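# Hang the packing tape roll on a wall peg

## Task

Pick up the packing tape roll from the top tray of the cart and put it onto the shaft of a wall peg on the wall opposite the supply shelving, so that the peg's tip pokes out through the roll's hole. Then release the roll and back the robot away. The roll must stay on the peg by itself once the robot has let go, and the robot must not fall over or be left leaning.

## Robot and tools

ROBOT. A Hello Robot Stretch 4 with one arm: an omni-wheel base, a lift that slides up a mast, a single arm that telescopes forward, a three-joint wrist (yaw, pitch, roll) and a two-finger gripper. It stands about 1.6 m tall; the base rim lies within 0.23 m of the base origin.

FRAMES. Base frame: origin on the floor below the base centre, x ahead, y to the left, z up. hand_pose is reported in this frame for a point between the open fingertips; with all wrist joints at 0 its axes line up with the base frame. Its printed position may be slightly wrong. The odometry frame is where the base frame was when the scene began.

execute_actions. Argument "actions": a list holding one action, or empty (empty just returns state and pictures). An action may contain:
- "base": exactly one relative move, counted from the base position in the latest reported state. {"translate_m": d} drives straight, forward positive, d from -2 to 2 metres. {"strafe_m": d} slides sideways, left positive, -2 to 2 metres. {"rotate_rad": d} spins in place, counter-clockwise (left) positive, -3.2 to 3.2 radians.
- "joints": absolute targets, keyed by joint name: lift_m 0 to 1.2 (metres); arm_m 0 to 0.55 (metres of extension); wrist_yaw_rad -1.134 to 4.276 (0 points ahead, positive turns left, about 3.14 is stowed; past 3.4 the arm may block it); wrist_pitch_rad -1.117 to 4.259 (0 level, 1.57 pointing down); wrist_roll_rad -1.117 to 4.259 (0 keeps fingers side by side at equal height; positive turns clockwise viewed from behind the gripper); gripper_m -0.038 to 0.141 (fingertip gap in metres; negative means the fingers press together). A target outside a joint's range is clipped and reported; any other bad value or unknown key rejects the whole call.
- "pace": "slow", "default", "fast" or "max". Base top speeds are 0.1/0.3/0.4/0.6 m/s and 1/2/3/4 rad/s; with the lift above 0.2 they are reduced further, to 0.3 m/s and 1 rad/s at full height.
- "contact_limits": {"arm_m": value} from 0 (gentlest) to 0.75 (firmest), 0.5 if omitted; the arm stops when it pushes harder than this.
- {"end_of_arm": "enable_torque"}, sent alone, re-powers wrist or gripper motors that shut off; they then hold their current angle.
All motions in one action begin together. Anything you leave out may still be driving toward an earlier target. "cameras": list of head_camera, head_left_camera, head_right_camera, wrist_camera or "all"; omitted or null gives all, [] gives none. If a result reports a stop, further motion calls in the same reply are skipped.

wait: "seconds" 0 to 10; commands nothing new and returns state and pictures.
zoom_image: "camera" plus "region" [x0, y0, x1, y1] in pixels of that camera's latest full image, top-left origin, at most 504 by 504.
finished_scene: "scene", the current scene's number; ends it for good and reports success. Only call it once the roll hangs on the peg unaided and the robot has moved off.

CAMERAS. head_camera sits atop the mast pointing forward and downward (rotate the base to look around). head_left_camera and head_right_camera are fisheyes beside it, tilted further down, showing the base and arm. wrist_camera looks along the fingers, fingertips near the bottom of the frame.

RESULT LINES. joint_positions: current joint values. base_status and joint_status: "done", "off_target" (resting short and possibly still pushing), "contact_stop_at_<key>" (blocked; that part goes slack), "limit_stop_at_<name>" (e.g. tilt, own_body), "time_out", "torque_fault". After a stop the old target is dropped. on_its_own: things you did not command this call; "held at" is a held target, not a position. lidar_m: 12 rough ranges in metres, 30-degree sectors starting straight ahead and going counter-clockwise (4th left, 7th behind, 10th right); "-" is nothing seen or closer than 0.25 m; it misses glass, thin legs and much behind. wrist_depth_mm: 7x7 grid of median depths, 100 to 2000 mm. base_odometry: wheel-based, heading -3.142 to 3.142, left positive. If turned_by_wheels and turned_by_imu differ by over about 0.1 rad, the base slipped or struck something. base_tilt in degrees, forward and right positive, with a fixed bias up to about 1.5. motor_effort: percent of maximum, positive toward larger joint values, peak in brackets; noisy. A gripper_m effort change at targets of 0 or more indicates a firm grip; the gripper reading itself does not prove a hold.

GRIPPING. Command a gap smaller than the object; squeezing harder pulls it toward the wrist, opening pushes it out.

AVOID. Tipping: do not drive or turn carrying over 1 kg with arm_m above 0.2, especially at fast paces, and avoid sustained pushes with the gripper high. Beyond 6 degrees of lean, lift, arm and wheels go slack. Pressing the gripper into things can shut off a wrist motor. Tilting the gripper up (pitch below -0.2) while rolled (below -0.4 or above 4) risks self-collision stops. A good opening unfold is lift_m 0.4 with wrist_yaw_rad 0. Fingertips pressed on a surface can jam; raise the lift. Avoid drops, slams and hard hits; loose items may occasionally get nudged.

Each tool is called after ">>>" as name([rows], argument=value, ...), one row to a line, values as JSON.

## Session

>>> execute_actions(actions=[])

Scene clock: 0.00 s.
base_odometry: x=+0.000 y=+0.000 heading=+0.000 (m, m, rad; odometry frame)
turned_by_wheels: +0.000 (rad since the last result)
turned_by_imu: +0.000 (rad since the last result)
base_tilt: forward=+0.2 right=+0.3 (deg)
lidar_m: 2.43 1.79 1.25 1.68 1.69 1.87 1.91 2.20 1.73 1.97 2.54 2.29
base_status: not commanded
joint_positions: lift_m=+0.271 arm_m=-0.002 wrist_yaw_rad=+3.153 wrist_pitch_rad=-0.018 wrist_roll_rad=+0.016 gripper_m=+0.057
joint_status: not commanded
motor_effort: lift_m=+19 arm_m=+0 wrist_yaw_rad=+1 wrist_pitch_rad=-4 wrist_roll_rad=+1 gripper_m=-5 wheel_0=+0 wheel_1=+0 wheel_2=+0 (%)
hand_pose: x=-0.1201 y=+0.0842 z=+0.4539 quat_wxyz=(-0.006, +0.009, +0.008, +1.000) (m; base frame)
wrist_depth_mm: - 138 - - - - - / - 135 - - - - - / - 124 176 - - - - / 107 138 227 - - - - / 219 - - - - - - / 1708 1863 196 1756 200 1576 1464 / 1160 1138 1160 111 1098 1025 1042
pictures: head_camera, head_left_camera, head_right_camera, wrist_camera
Images, in order (width x height): head_camera 420x560, head_left_camera 420x672, head_right_camera 420x672, wrist_camera 616x392.

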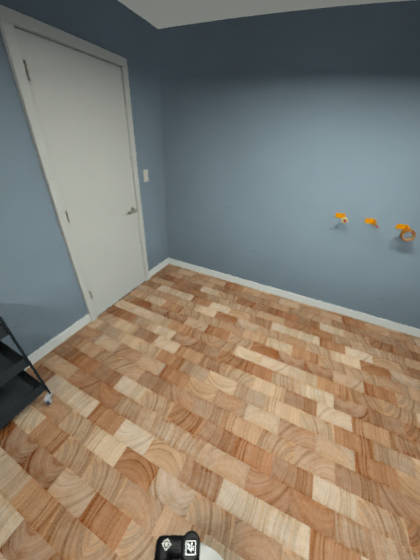

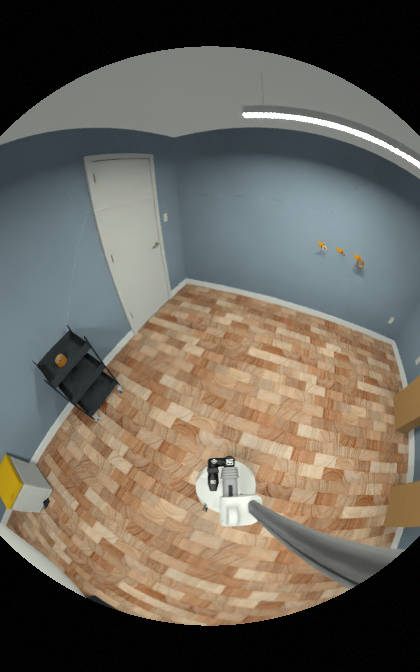

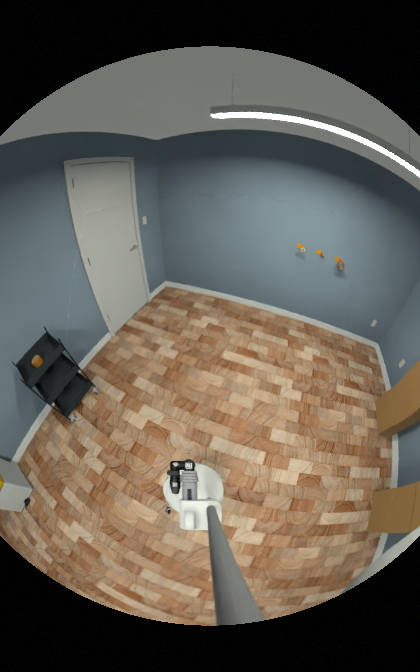

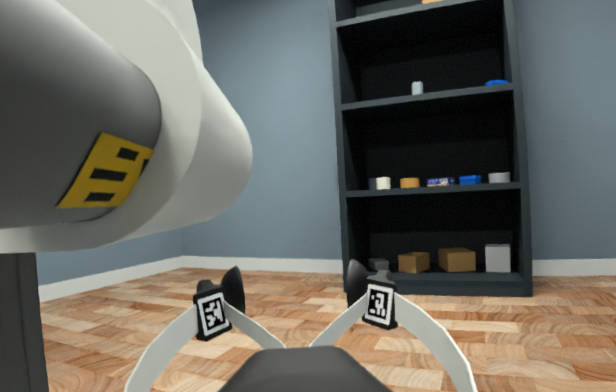

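>>> zoom_image(camera="head_left_camera", region=[20, 310, 140, 430])

>>> zoom_image(camera="head_camera", region=[320, 195, 420, 255])

Region (20, 310, 140, 430) of head_left_camera's 420x672 image, scaled by 4.200, with more detail than that image has.

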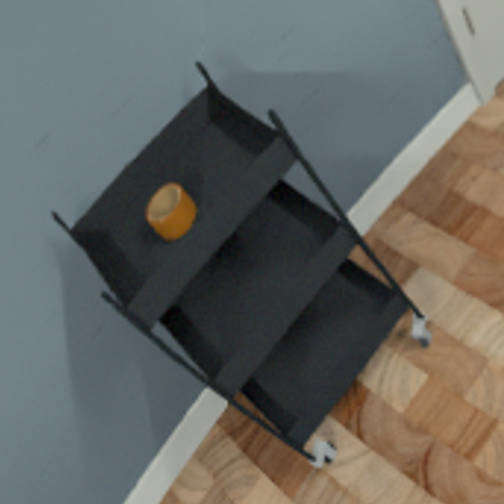

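Region (320, 195, 420, 255) of head_camera's 420x560 image, scaled by 5.040, with more detail than that image has; it fills the top 302 rows of this view, and the rest is white.

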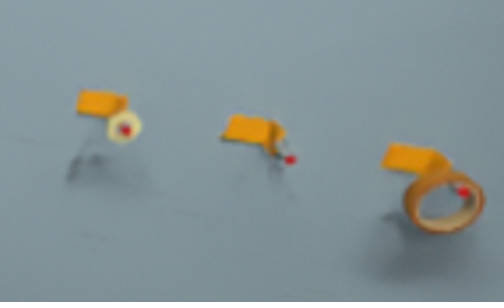

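>>> execute_actions([
  {"base": {"rotate_rad": 1.15}, "joints": {"lift_m": 0.6, "wrist_yaw_rad": 0, "gripper_m": 0.141}, "pace": "fast"},
])

Scene clock: 17.13 s.
base_odometry: x=+0.000 y=+0.000 heading=+1.150 (m, m, rad; odometry frame)
turned_by_wheels: +1.150 (rad since the last result)
turned_by_imu: +1.161 (rad since the last result)
base_tilt: forward=+0.2 right=+0.2 (deg)
lidar_m: 1.26 1.68 1.85 1.84 1.97 2.14 1.76 1.98 2.37 2.37 2.33 1.28
base_status: done
joint_positions: lift_m=+0.600 arm_m=-0.002 wrist_yaw_rad=+0.001 wrist_pitch_rad=-0.018 wrist_roll_rad=+0.016 gripper_m=+0.141
joint_status: all done
motor_effort: lift_m=+21(24) arm_m=-1(0) wrist_yaw_rad=+0(6) wrist_pitch_rad=-5(6) wrist_roll_rad=+1(2) gripper_m=+1(1) wheel_0=-1(5) wheel_1=-1(7) wheel_2=+0(9) (%)
hand_pose: x=+0.4578 y=-0.0872 z=+0.7831 quat_wxyz=(+1.000, +0.008, -0.009, +0.000) (m; base frame)
wrist_depth_mm: 1430 1397 1464 1430 1464 1430 1464 / 1464 1464 1430 1430 1464 1464 1464 / 1464 1430 1430 1499 1430 1464 1464 / 1430 1464 1430 1430 1464 1464 1430 / 1366 1464 1430 1366 1464 1499 1464 / 1430 212 1430 1366 1025 1430 1464 / 1430 1430 1464 111 1499 1464 1464
pictures: head_camera, head_left_camera, head_right_camera, wrist_camera
Images, in order (width x height): head_camera 420x560, head_left_camera 420x672, head_right_camera 420x672, wrist_camera 616x392.

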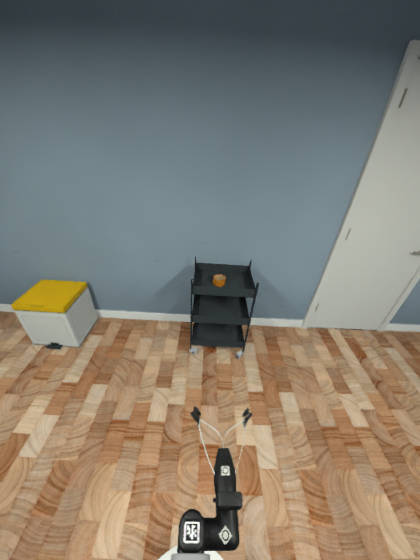

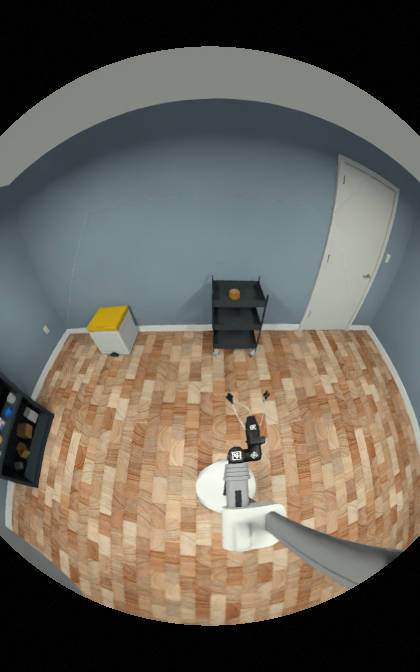

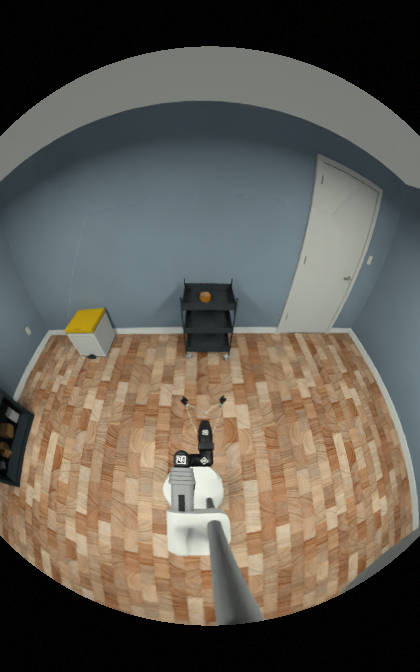

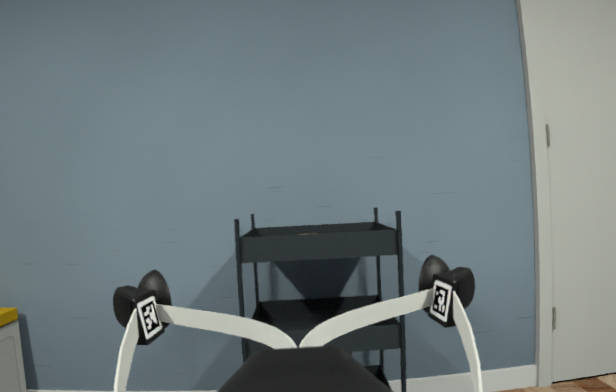

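>>> execute_actions([
  {"base": {"translate_m": 0.88}, "joints": {"lift_m": 0.91, "wrist_pitch_rad": 1.57, "arm_m": 0.26}, "pace": "fast"},
], cameras=["wrist_camera", "head_right_camera"])

Scene clock: 29.30 s.
base_odometry: x=+0.359 y=+0.803 heading=+1.150 (m, m, rad; odometry frame)
turned_by_wheels: +0.000 (rad since the last result)
turned_by_imu: -0.001 (rad since the last result)
base_tilt: forward=+0.2 right=+0.2 (deg)
lidar_m: 0.36 0.82 1.13 1.94 1.94 3.06 2.63 2.79 2.48 2.38 1.13 0.40
base_status: done
joint_positions: lift_m=+0.910 arm_m=+0.259 wrist_yaw_rad=+0.000 wrist_pitch_rad=+1.570 wrist_roll_rad=+0.016 gripper_m=+0.141
joint_status: all done
motor_effort: lift_m=+21(21) arm_m=+7(8) wrist_yaw_rad=+1(0) wrist_pitch_rad=+0(2) wrist_roll_rad=-1(0) gripper_m=+1(2) wheel_0=+0(4) wheel_1=+0(4) wheel_2=+1(12) (%)
hand_pose: x=+0.4300 y=-0.0874 z=+0.7996 quat_wxyz=(+0.707, +0.006, +0.707, -0.006) (m; base frame)
wrist_depth_mm: 715 353 357 359 362 366 368 / 976 353 357 359 366 368 370 / 991 353 357 362 366 368 370 / 991 357 357 362 366 370 370 / 991 357 362 362 366 368 368 / 991 212 315 349 307 1042 1042 / 991 1008 798 111 1042 1042 1060
pictures: head_right_camera, wrist_camera
Images, in order (width x height): head_right_camera 420x672, wrist_camera 616x392.

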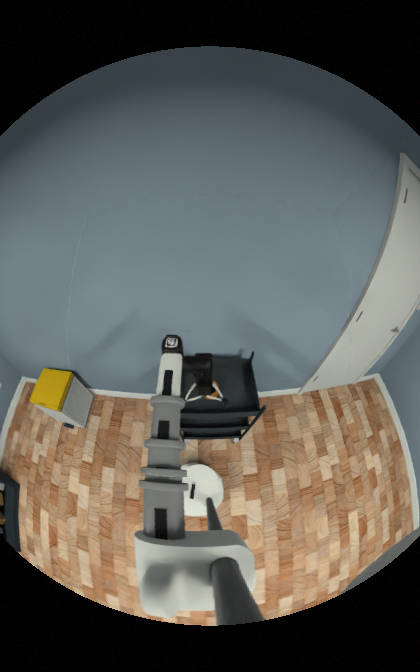

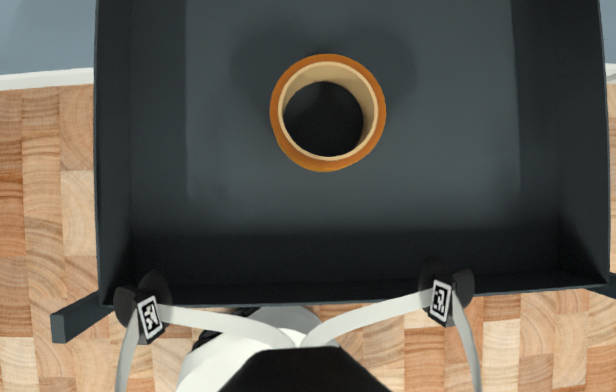

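>>> execute_actions([
  {"base": {"strafe_m": -0.036}, "joints": {"lift_m": 0.85, "arm_m": 0.375}},
], cameras=["wrist_camera", "head_right_camera"])

Scene clock: 42.27 s.
base_odometry: x=+0.392 y=+0.789 heading=+1.150 (m, m, rad; odometry frame)
turned_by_wheels: +0.000 (rad since the last result)
turned_by_imu: +0.001 (rad since the last result)
base_tilt: forward=+0.2 right=+0.2 (deg)
lidar_m: 0.37 0.42 1.16 1.99 1.99 3.06 2.68 2.78 2.44 2.36 1.16 0.41
base_status: done
joint_positions: lift_m=+0.850 arm_m=+0.374 wrist_yaw_rad=+0.000 wrist_pitch_rad=+1.570 wrist_roll_rad=+0.016 gripper_m=+0.141
joint_status: all done
motor_effort: lift_m=+17(22) arm_m=+8(9) wrist_yaw_rad=+1(1) wrist_pitch_rad=+2(2) wrist_roll_rad=+1(1) gripper_m=+0(3) wheel_0=-2(10) wheel_1=+1(10) wheel_2=+1(1) (%)
hand_pose: x=+0.5449 y=-0.0874 z=+0.7399 quat_wxyz=(+0.707, +0.006, +0.707, -0.006) (m; base frame)
wrist_depth_mm: 264 277 287 291 293 291 296 / 283 298 298 301 304 307 309 / 285 296 298 301 304 307 309 / 283 296 301 301 304 309 307 / 283 296 298 303 306 309 310 / 279 212 264 264 306 310 310 / 276 297 300 111 307 310 314
pictures: head_right_camera, wrist_camera
Images, in order (width x height): head_right_camera 420x672, wrist_camera 616x392.

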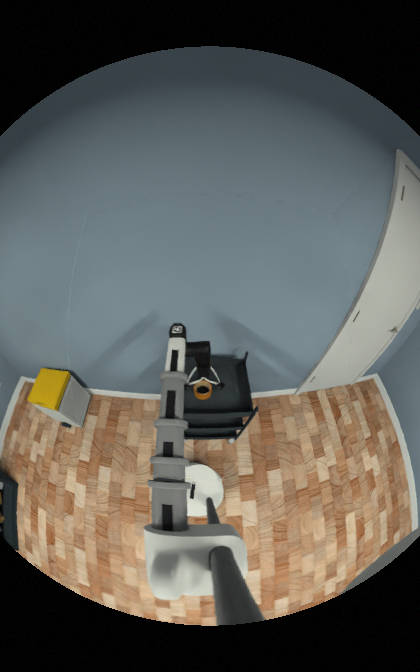

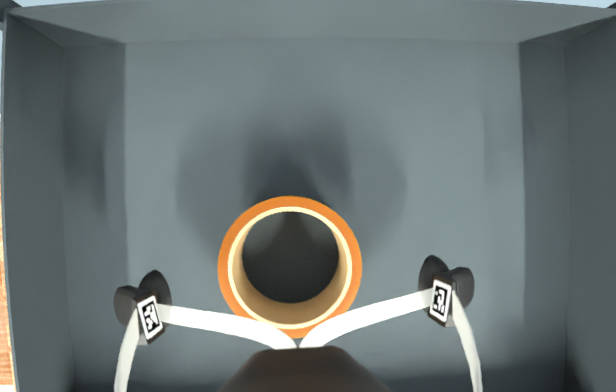

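>>> execute_actions([
  {"joints": {"lift_m": 0.80, "gripper_m": 0.118}},
], cameras=["wrist_camera", "head_right_camera"])

>>> zoom_image(camera="head_right_camera", region=[165, 340, 245, 420])

Scene clock: 50.57 s.
base_odometry: x=+0.392 y=+0.789 heading=+1.150 (m, m, rad; odometry frame)
turned_by_wheels: +0.000 (rad since the last result)
turned_by_imu: +0.001 (rad since the last result)
base_tilt: forward=+0.2 right=+0.2 (deg)
lidar_m: 0.38 0.39 1.14 2.00 1.97 3.08 2.66 2.79 2.47 2.36 1.16 0.39
base_status: not commanded
joint_positions: lift_m=+0.800 arm_m=+0.374 wrist_yaw_rad=+0.000 wrist_pitch_rad=+1.570 wrist_roll_rad=+0.016 gripper_m=+0.118
joint_status: all done
motor_effort: lift_m=+16(15) arm_m=+7(7) wrist_yaw_rad=+1(1) wrist_pitch_rad=-1(0) wrist_roll_rad=+1(2) gripper_m=-2(1) wheel_0=-1(2) wheel_1=+0(1) wheel_2=+1(1) (%)
hand_pose: x=+0.5449 y=-0.0874 z=+0.6900 quat_wxyz=(+0.707, +0.006, +0.707, -0.006) (m; base frame)
wrist_depth_mm: 245 246 248 251 254 255 258 / 244 247 249 250 253 256 258 / 244 246 250 252 254 256 258 / 245 249 249 252 254 257 258 / 246 248 249 253 254 256 260 / 247 247 208 253 204 258 260 / 246 248 251 111 255 258 259
pictures: head_right_camera, wrist_camera
Images, in order (width x height): head_right_camera 420x672, wrist_camera 616x392.

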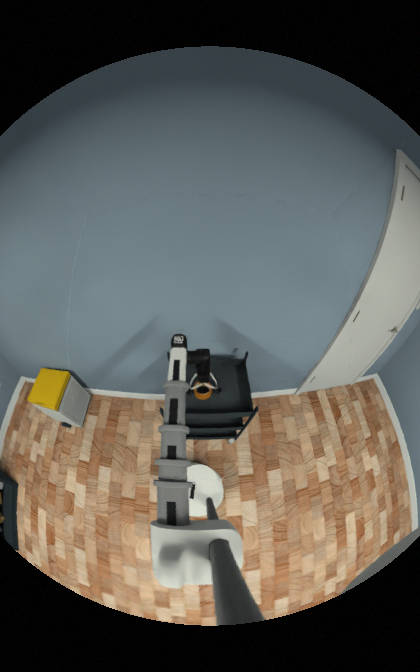

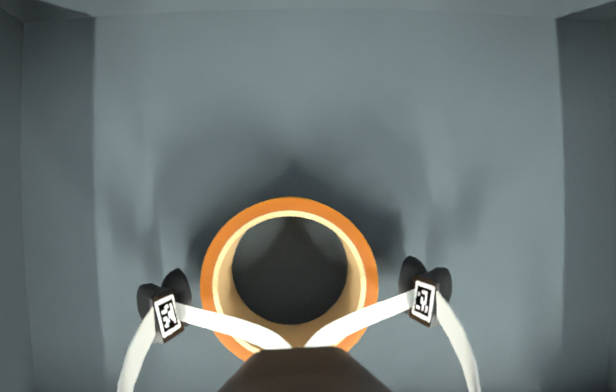

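Region (165, 340, 245, 420) of head_right_camera's 420x672 image, scaled by 6.300, with more detail than that image has.

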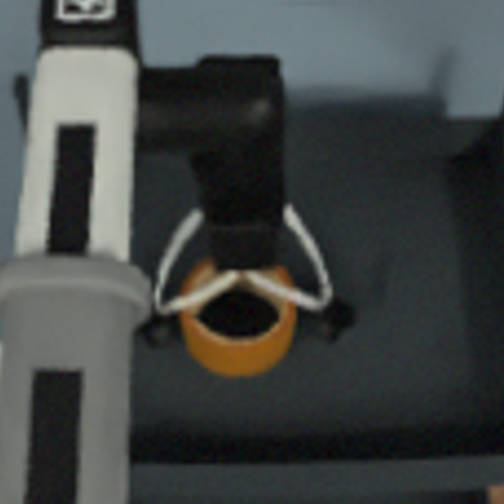

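>>> execute_actions([
  {"joints": {"gripper_m": 0.05}},
], cameras=["wrist_camera"])

Scene clock: 58.37 s.
base_odometry: x=+0.392 y=+0.789 heading=+1.150 (m, m, rad; odometry frame)
turned_by_wheels: +0.000 (rad since the last result)
turned_by_imu: +0.001 (rad since the last result)
base_tilt: forward=+0.3 right=+0.2 (deg)
lidar_m: 0.37 0.39 1.15 1.97 1.98 3.07 2.65 2.77 2.45 2.35 1.14 0.40
base_status: not commanded
joint_positions: lift_m=+0.800 arm_m=+0.374 wrist_yaw_rad=+0.000 wrist_pitch_rad=+1.570 wrist_roll_rad=+0.016 gripper_m=+0.050
joint_status: all done
motor_effort: lift_m=+17(16) arm_m=+7(7) wrist_yaw_rad=+1(2) wrist_pitch_rad=+0(1) wrist_roll_rad=+1(1) gripper_m=-19(13) wheel_0=-1(2) wheel_1=+0(0) wheel_2=+1(1) (%)
hand_pose: x=+0.5449 y=-0.0874 z=+0.6900 quat_wxyz=(+0.707, +0.006, +0.707, -0.006) (m; base frame)
wrist_depth_mm: 242 245 247 250 253 254 257 / 244 246 248 251 254 256 258 / 244 246 249 250 255 256 258 / 246 248 248 251 254 256 258 / 248 248 249 253 255 258 259 / 247 248 201 252 191 257 259 / 246 247 250 111 255 258 262
pictures: wrist_camera
Images, in order (width x height): wrist_camera 616x392.

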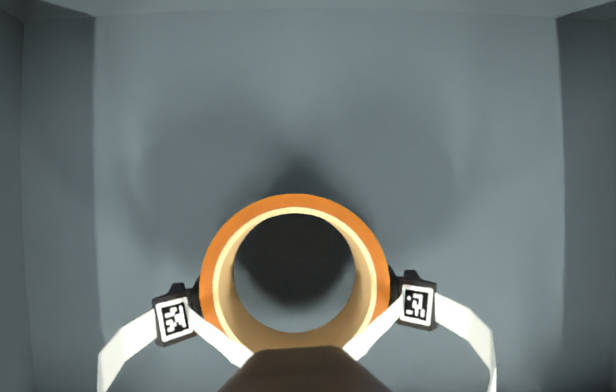

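>>> execute_actions([
  {"joints": {"lift_m": 0.94}, "pace": "fast"},
], cameras=["wrist_camera", "head_right_camera"])

Scene clock: 98.00 s.
base_odometry: x=+0.392 y=+0.789 heading=+1.150 (m, m, rad; odometry frame)
turned_by_wheels: +0.000 (rad since the last result)
turned_by_imu: +0.001 (rad since the last result)
base_tilt: forward=+0.2 right=+0.2 (deg)
lidar_m: 0.37 0.41 1.17 1.98 1.97 3.06 2.67 2.77 2.42 2.35 1.13 0.39
base_status: not commanded
joint_positions: lift_m=+0.940 arm_m=+0.374 wrist_yaw_rad=+0.000 wrist_pitch_rad=+1.570 wrist_roll_rad=+0.016 gripper_m=+0.050
joint_status: all done
motor_effort: lift_m=+21(24) arm_m=+7(7) wrist_yaw_rad=+1(2) wrist_pitch_rad=+0(1) wrist_roll_rad=-1(1) gripper_m=-16(20) wheel_0=-1(1) wheel_1=+1(1) wheel_2=+1(1) (%)
hand_pose: x=+0.5449 y=-0.0874 z=+0.8295 quat_wxyz=(+0.707, +0.006, +0.707, -0.006) (m; base frame)
wrist_depth_mm: 304 452 462 469 477 473 466 / 597 373 387 392 389 392 355 / 1008 382 389 392 394 397 1060 / 1025 384 389 392 397 397 1060 / 1025 382 387 394 397 402 1078 / 1025 362 201 392 190 399 732 / 1025 330 387 111 394 402 357
pictures: head_right_camera, wrist_camera
Images, in order (width x height): head_right_camera 420x672, wrist_camera 616x392.

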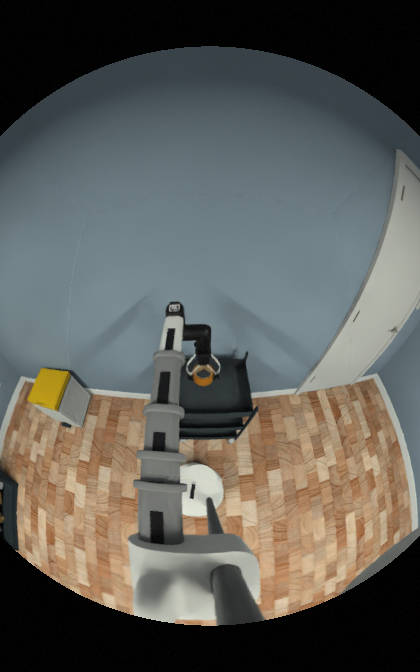

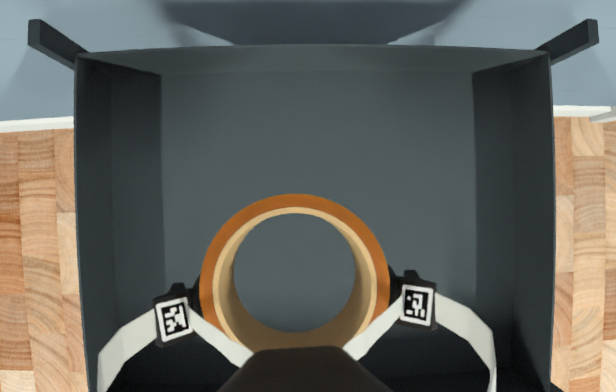

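>>> execute_actions([
  {"base": {"rotate_rad": -0.75}, "joints": {"arm_m": 0.0}, "pace": "fast"},
])

Scene clock: 106.53 s.
base_odometry: x=+0.392 y=+0.789 heading=+0.400 (m, m, rad; odometry frame)
turned_by_wheels: -0.750 (rad since the last result)
turned_by_imu: -0.755 (rad since the last result)
base_tilt: forward=+0.2 right=+0.3 (deg)
lidar_m: 0.44 0.38 0.36 0.98 1.14 1.96 2.29 2.63 2.62 2.53 2.35 1.43
base_status: done
joint_positions: lift_m=+0.940 arm_m=+0.001 wrist_yaw_rad=+0.000 wrist_pitch_rad=+1.570 wrist_roll_rad=+0.016 gripper_m=+0.050
joint_status: all done
motor_effort: lift_m=+22(22) arm_m=-7(8) wrist_yaw_rad=+2(0) wrist_pitch_rad=+0(2) wrist_roll_rad=+0(1) gripper_m=-16(18) wheel_0=-1(7) wheel_1=-1(6) wheel_2=+0(6) (%)
hand_pose: x=+0.1723 y=-0.0874 z=+0.8295 quat_wxyz=(+0.707, +0.006, +0.707, -0.006) (m; base frame)
wrist_depth_mm: 366 640 809 1060 1060 1060 1078 / 640 640 917 1060 1042 1060 1078 / 634 904 1025 1042 1060 1042 1078 / 668 1025 1042 1025 1042 1060 1078 / 1025 1042 831 854 1060 1078 1098 / 1060 1042 201 842 190 1078 1060 / 1025 1042 831 111 1060 1060 1078
pictures: head_camera, head_left_camera, head_right_camera, wrist_camera
Images, in order (width x height): head_camera 420x560, head_left_camera 420x672, head_right_camera 420x672, wrist_camera 616x392.

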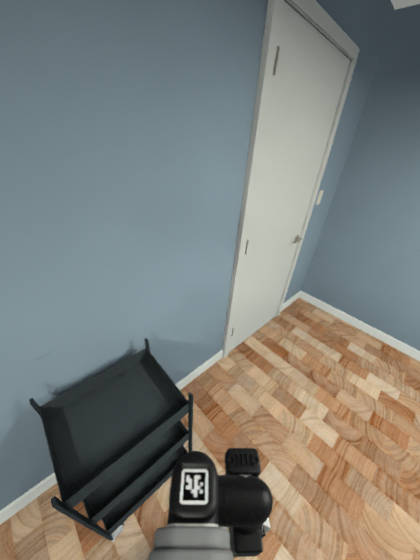

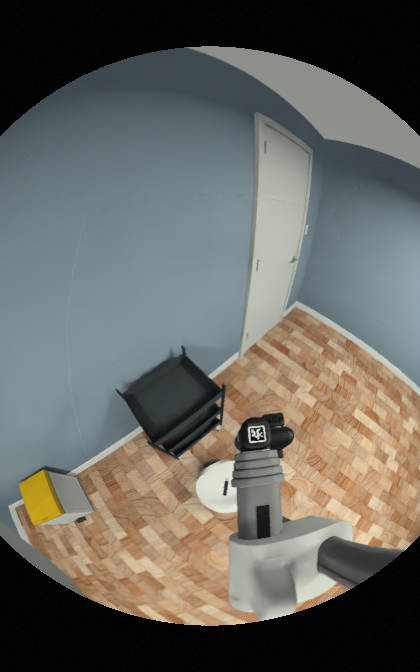

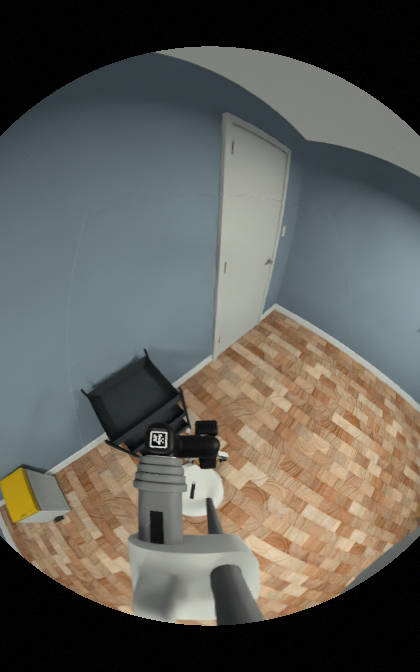

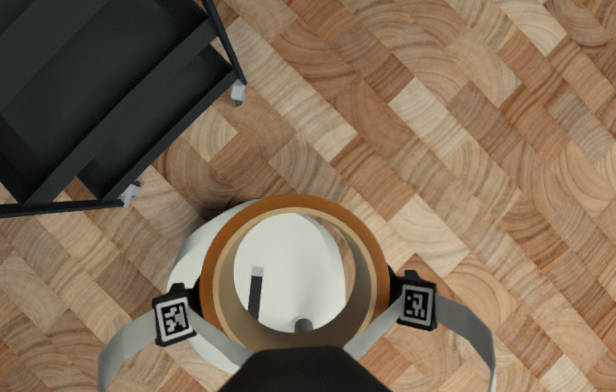

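>>> execute_actions([
  {"base": {"strafe_m": -2.0}, "joints": {"wrist_pitch_rad": 0.0, "lift_m": 0.79}, "pace": "fast"},
])

Scene clock: 132.20 s.
base_odometry: x=+1.171 y=-1.054 heading=+0.400 (m, m, rad; odometry frame)
turned_by_wheels: +0.000 (rad since the last result)
turned_by_imu: +0.002 (rad since the last result)
base_tilt: forward=+0.2 right=+0.2 (deg)
lidar_m: 1.05 1.95 2.12 2.07 3.35 3.04 1.84 1.31 1.57 1.02 0.71 0.72
base_status: done
joint_positions: lift_m=+0.790 arm_m=+0.001 wrist_yaw_rad=+0.000 wrist_pitch_rad=+0.003 wrist_roll_rad=+0.016 gripper_m=+0.050
joint_status: all done
motor_effort: lift_m=+17(21) arm_m=-6(7) wrist_yaw_rad=+1(2) wrist_pitch_rad=-11(18) wrist_roll_rad=-1(0) gripper_m=-18(17) wheel_0=-1(8) wheel_1=+2(10) wheel_2=+0(0) (%)
hand_pose: x=+0.4606 y=-0.0874 z=+0.9674 quat_wxyz=(+1.000, +0.008, +0.002, +0.000) (m; base frame)
wrist_depth_mm: 1661 1756 1205 931 768 647 564 / 1618 1808 1229 946 778 647 569 / 1618 1808 1255 960 768 654 569 / 1708 1863 1281 931 788 654 569 / 1756 1863 1138 976 750 654 574 / 1661 1808 200 976 190 627 585 / 1661 1708 1308 111 788 654 585
pictures: head_camera, head_left_camera, head_right_camera, wrist_camera
Images, in order (width x height): head_camera 420x560, head_left_camera 420x672, head_right_camera 420x672, wrist_camera 616x392.

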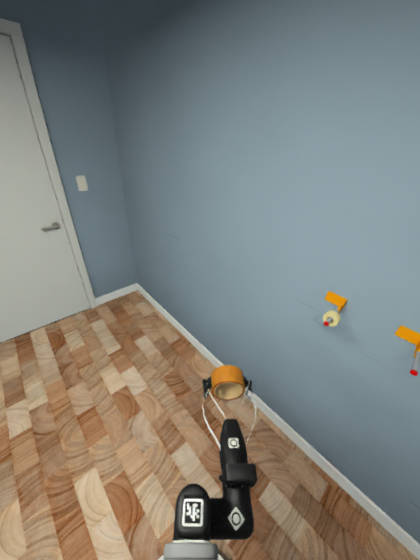

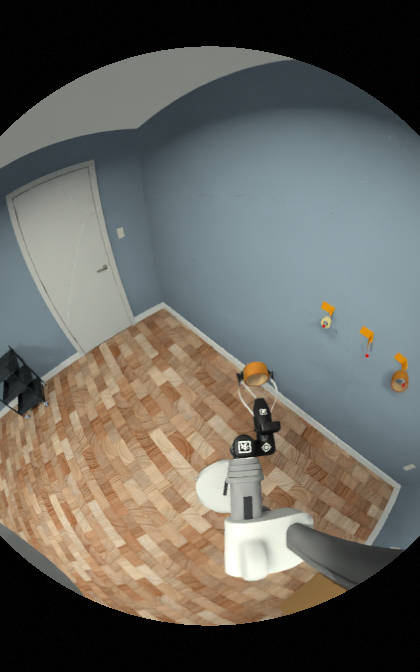

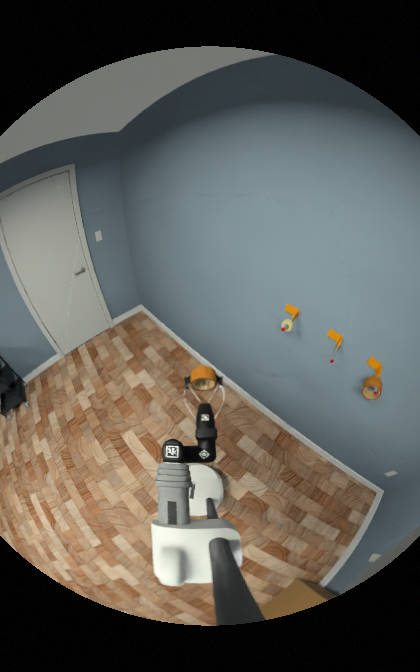

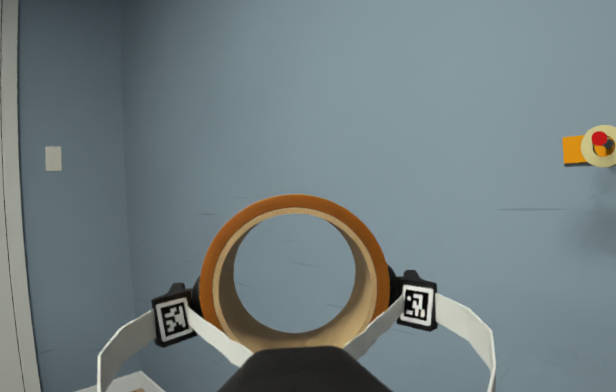

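>>> execute_actions([
  {"base": {"rotate_rad": -0.813}, "joints": {"lift_m": 0.89, "arm_m": 0.08}},
])

Scene clock: 140.80 s.
base_odometry: x=+1.171 y=-1.054 heading=-0.413 (m, m, rad; odometry frame)
turned_by_wheels: -0.813 (rad since the last result)
turned_by_imu: -0.819 (rad since the last result)
base_tilt: forward=+0.2 right=+0.1 (deg)
lidar_m: 0.75 0.94 1.28 2.11 2.10 3.11 3.62 1.83 1.33 1.30 1.26 0.78
base_status: done
joint_positions: lift_m=+0.890 arm_m=+0.079 wrist_yaw_rad=+0.000 wrist_pitch_rad=+0.003 wrist_roll_rad=+0.016 gripper_m=+0.050
joint_status: all done
motor_effort: lift_m=+22(26) arm_m=+7(8) wrist_yaw_rad=+2(0) wrist_pitch_rad=-8(8) wrist_roll_rad=+1(1) gripper_m=-18(18) wheel_0=-1(4) wheel_1=+0(6) wheel_2=-1(5) (%)
hand_pose: x=+0.5382 y=-0.0875 z=+1.0670 quat_wxyz=(+1.000, +0.008, +0.002, +0.000) (m; base frame)
wrist_depth_mm: 574 574 574 580 585 585 585 / 580 580 585 591 591 580 591 / 580 574 580 591 591 591 603 / 580 585 585 580 597 585 597 / 580 585 585 591 597 585 603 / 591 585 200 597 190 597 603 / 591 591 591 111 597 597 603
pictures: head_camera, head_left_camera, head_right_camera, wrist_camera
Images, in order (width x height): head_camera 420x560, head_left_camera 420x672, head_right_camera 420x672, wrist_camera 616x392.

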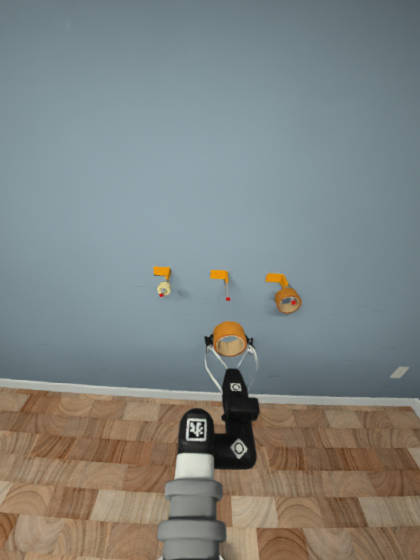

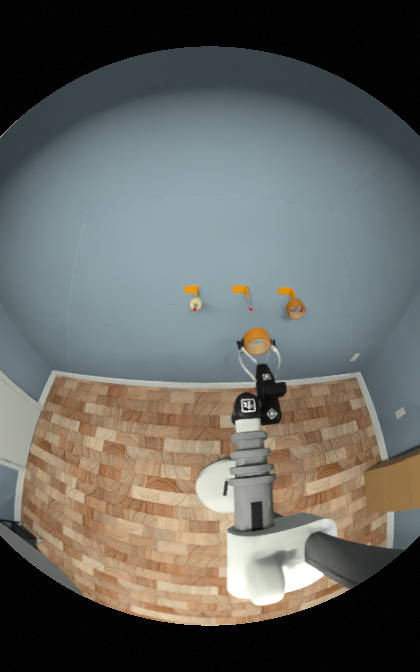

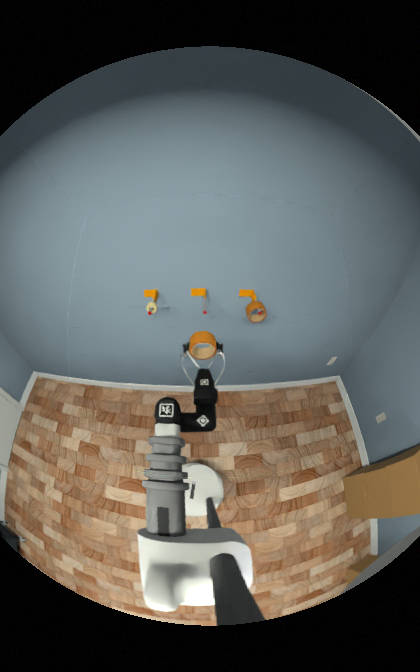

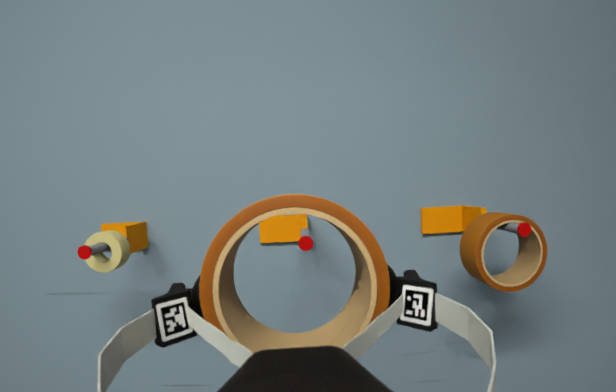

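>>> execute_actions([
  {"base": {"strafe_m": -0.012}, "joints": {"lift_m": 0.872, "arm_m": 0.337}, "contact_limits": {"arm_m": 0.2}},
], cameras=["head_camera", "wrist_camera"])

>>> zoom_image(camera="wrist_camera", region=[190, 170, 410, 372])

>>> zoom_image(camera="head_camera", region=[150, 255, 310, 345])

Scene clock: 161.27 s.
base_odometry: x=+1.166 y=-1.065 heading=-0.413 (m, m, rad; odometry frame)
turned_by_wheels: +0.000 (rad since the last result)
turned_by_imu: +0.001 (rad since the last result)
base_tilt: forward=+0.2 right=+0.2 (deg)
lidar_m: 0.73 0.93 1.29 2.12 2.08 3.13 3.68 1.80 1.31 1.29 1.24 0.79
base_status: done
joint_positions: lift_m=+0.872 arm_m=+0.336 wrist_yaw_rad=+0.000 wrist_pitch_rad=+0.003 wrist_roll_rad=+0.016 gripper_m=+0.050
joint_status: all done
motor_effort: lift_m=+17(23) arm_m=+7(7) wrist_yaw_rad=+1(2) wrist_pitch_rad=-6(7) wrist_roll_rad=+1(2) gripper_m=-15(18) wheel_0=+0(6) wheel_1=+1(8) wheel_2=+0(1) (%)
contact_limits: arm_m 0.2
hand_pose: x=+0.7951 y=-0.0874 z=+1.0495 quat_wxyz=(+1.000, +0.008, +0.002, +0.000) (m; base frame)
wrist_depth_mm: 325 327 330 330 332 332 332 / 327 329 327 330 330 334 336 / 327 329 330 332 334 334 336 / 330 330 332 334 336 336 336 / 329 332 327 334 334 338 338 / 330 332 200 334 190 338 338 / 332 334 332 111 340 338 340
pictures: head_camera, wrist_camera
Images, in order (width x height): head_camera 420x560, wrist_camera 616x392.

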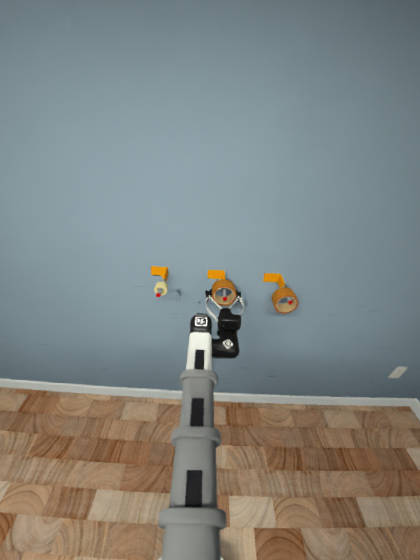

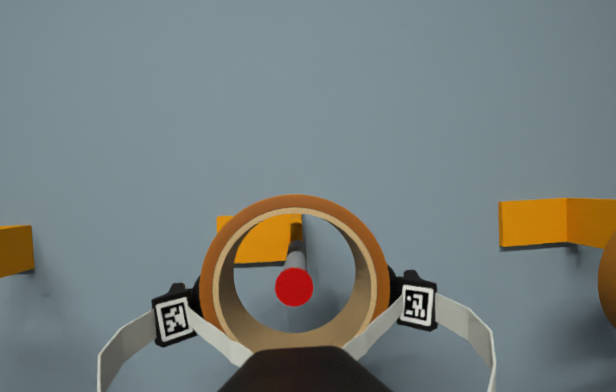

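Region (190, 170, 410, 372) of wrist_camera's 616x392 image, scaled by 2.291; it fills the top 463 rows of this view, and the rest is white.

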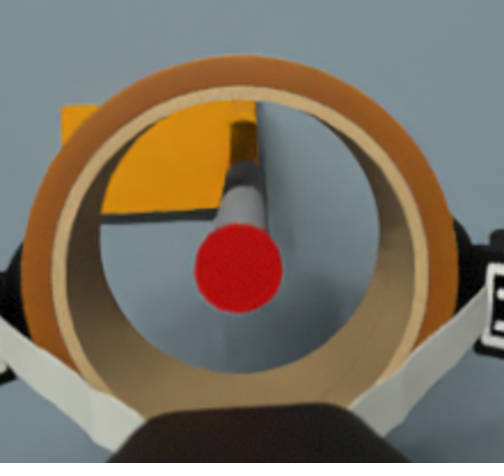

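Region (150, 255, 310, 345) of head_camera's 420x560 image, scaled by 3.150, with more detail than that image has; it fills the top 284 rows of this view, and the rest is white.

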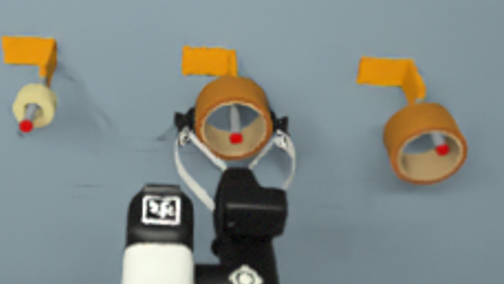

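>>> execute_actions([
  {"joints": {"lift_m": 0.852, "gripper_m": 0.072}},
], cameras=["head_camera", "wrist_camera"])

>>> zoom_image(camera="wrist_camera", region=[190, 150, 410, 352])

Scene clock: 173.70 s.
base_odometry: x=+1.166 y=-1.065 heading=-0.413 (m, m, rad; odometry frame)
turned_by_wheels: +0.000 (rad since the last result)
turned_by_imu: +0.001 (rad since the last result)
base_tilt: forward=+0.2 right=+0.2 (deg)
lidar_m: 0.74 0.92 1.30 2.10 2.08 3.14 3.65 1.81 1.31 1.30 1.25 0.78
base_status: not commanded
joint_positions: lift_m=+0.852 arm_m=+0.336 wrist_yaw_rad=+0.000 wrist_pitch_rad=+0.003 wrist_roll_rad=+0.016 gripper_m=+0.072
joint_status: all done
motor_effort: lift_m=+17(17) arm_m=+7(7) wrist_yaw_rad=+1(1) wrist_pitch_rad=-7(8) wrist_roll_rad=+1(1) gripper_m=-9(15) wheel_0=+1(0) wheel_1=+1(1) wheel_2=+0(0) (%)
hand_pose: x=+0.7951 y=-0.0874 z=+1.0295 quat_wxyz=(+1.000, +0.008, +0.002, +0.000) (m; base frame)
wrist_depth_mm: 327 329 327 332 330 332 334 / 327 329 329 330 332 334 334 / 329 329 330 330 334 336 334 / 329 332 332 332 332 334 330 / 330 332 332 334 336 336 338 / 334 332 195 336 196 338 338 / 330 332 334 111 338 340 342
pictures: head_camera, wrist_camera
Images, in order (width x height): head_camera 420x560, wrist_camera 616x392.

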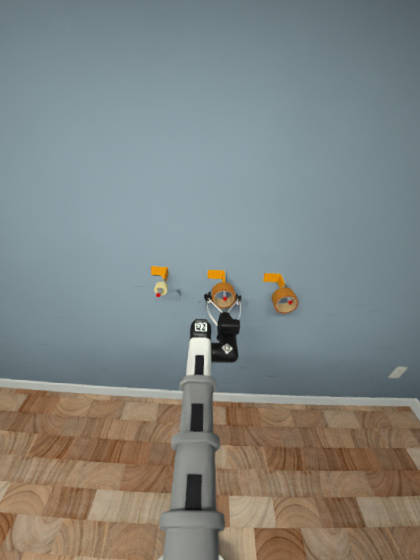

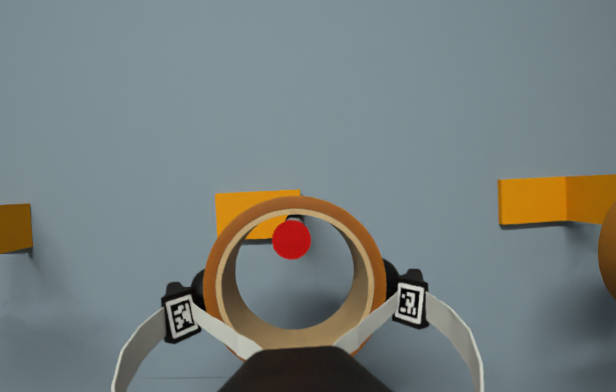

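Region (190, 150, 410, 352) of wrist_camera's 616x392 image, scaled by 2.291; it fills the top 463 rows of this view, and the rest is white.

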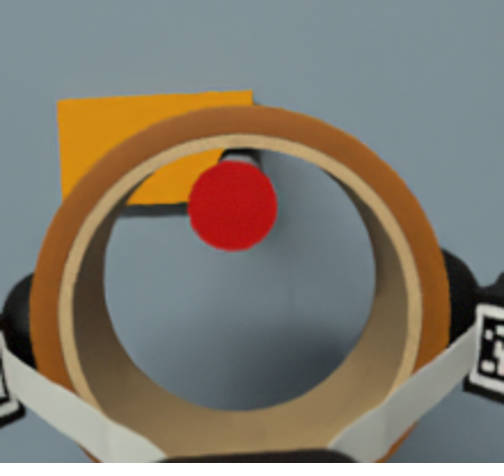

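>>> execute_actions([
  {"joints": {"gripper_m": 0.125, "lift_m": 0.85}},
], cameras=["head_camera", "wrist_camera"])

>>> zoom_image(camera="head_camera", region=[170, 255, 310, 345])

Scene clock: 180.47 s.
base_odometry: x=+1.166 y=-1.065 heading=-0.413 (m, m, rad; odometry frame)
turned_by_wheels: +0.000 (rad since the last result)
turned_by_imu: +0.001 (rad since the last result)
base_tilt: forward=+0.2 right=+0.2 (deg)
lidar_m: 0.74 0.93 1.28 2.11 2.11 3.14 3.67 1.82 1.31 1.29 1.26 0.78
base_status: not commanded
joint_positions: lift_m=+0.850 arm_m=+0.336 wrist_yaw_rad=+0.000 wrist_pitch_rad=+0.002 wrist_roll_rad=+0.016 gripper_m=+0.125
joint_status: all done
motor_effort: lift_m=+16(16) arm_m=+7(7) wrist_yaw_rad=+1(1) wrist_pitch_rad=-5(8) wrist_roll_rad=+1(0) gripper_m=+0(10) wheel_0=+0(0) wheel_1=+1(1) wheel_2=+0(0) (%)
hand_pose: x=+0.7951 y=-0.0874 z=+1.0278 quat_wxyz=(+1.000, +0.008, +0.001, +0.000) (m; base frame)
wrist_depth_mm: 325 327 329 330 332 332 334 / 327 327 329 330 332 334 336 / 329 329 330 332 332 332 336 / 330 330 332 332 334 334 327 / 330 332 334 332 334 336 338 / 330 332 215 332 204 338 336 / 332 334 332 111 338 338 340
pictures: head_camera, wrist_camera
Images, in order (width x height): head_camera 420x560, wrist_camera 616x392.

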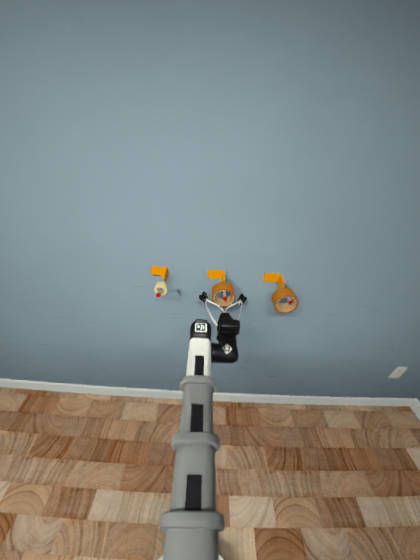

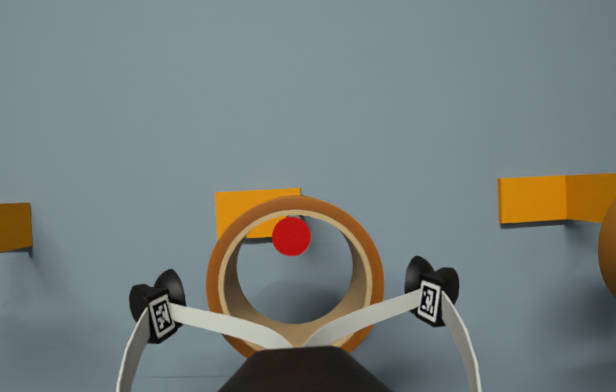

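Region (170, 255, 310, 345) of head_camera's 420x560 image, scaled by 3.600, with more detail than that image has; it fills the top 324 rows of this view, and the rest is white.

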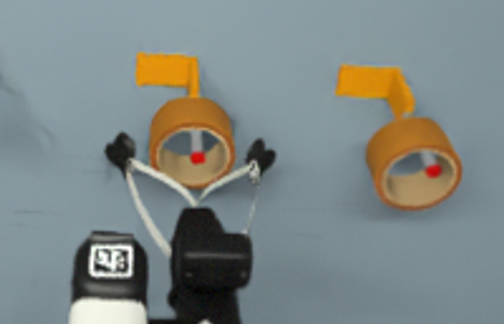

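Released and hanging on the shaft. Retracting and backing away.

>>> execute_actions([
  {"base": {"translate_m": -0.2}, "joints": {"arm_m": 0.0}, "pace": "fast"},
], cameras=["head_camera", "wrist_camera"])

>>> zoom_image(camera="head_camera", region=[150, 230, 310, 310])

Scene clock: 188.00 s.
base_odometry: x=+0.983 y=-0.984 heading=-0.413 (m, m, rad; odometry frame)
turned_by_wheels: +0.000 (rad since the last result)
turned_by_imu: +0.002 (rad since the last result)
base_tilt: forward=+0.2 right=+0.3 (deg)
lidar_m: 0.92 1.11 1.58 2.14 2.00 2.99 3.43 1.78 1.31 1.27 1.55 0.97
base_status: done
joint_positions: lift_m=+0.850 arm_m=+0.001 wrist_yaw_rad=+0.000 wrist_pitch_rad=+0.002 wrist_roll_rad=+0.016 gripper_m=+0.125
joint_status: all done
motor_effort: lift_m=+16(17) arm_m=-7(8) wrist_yaw_rad=+2(0) wrist_pitch_rad=-4(7) wrist_roll_rad=+2(0) gripper_m=-1(1) wheel_0=+0(4) wheel_1=+0(8) wheel_2=+1(11) (%)
hand_pose: x=+0.4606 y=-0.0875 z=+1.0278 quat_wxyz=(+1.000, +0.008, +0.001, +0.000) (m; base frame)
wrist_depth_mm: 854 854 854 854 866 866 866 / 854 854 842 878 854 866 878 / 866 854 854 854 866 866 878 / 854 854 866 854 866 878 866 / 854 854 866 866 854 878 891 / 866 866 866 866 878 878 878 / 866 878 866 111 878 891 878
pictures: head_camera, wrist_camera
Images, in order (width x height): head_camera 420x560, wrist_camera 616x392.

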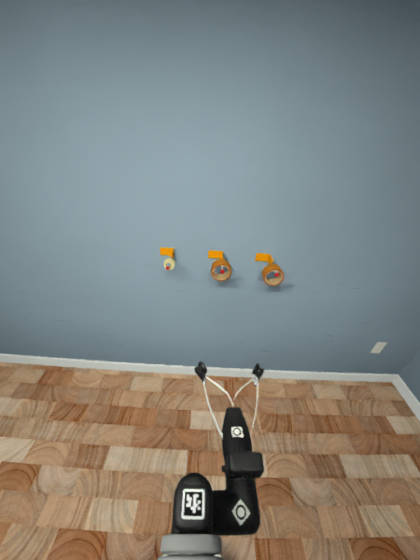

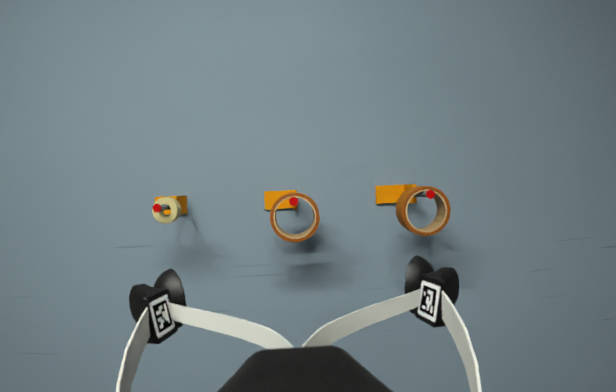

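Region (150, 230, 310, 310) of head_camera's 420x560 image, scaled by 3.150, with more detail than that image has.

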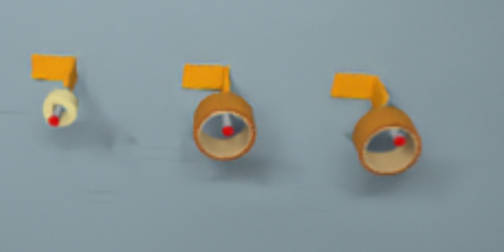

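>>> finished_scene(scene=2)

The scene is finished: the task was done.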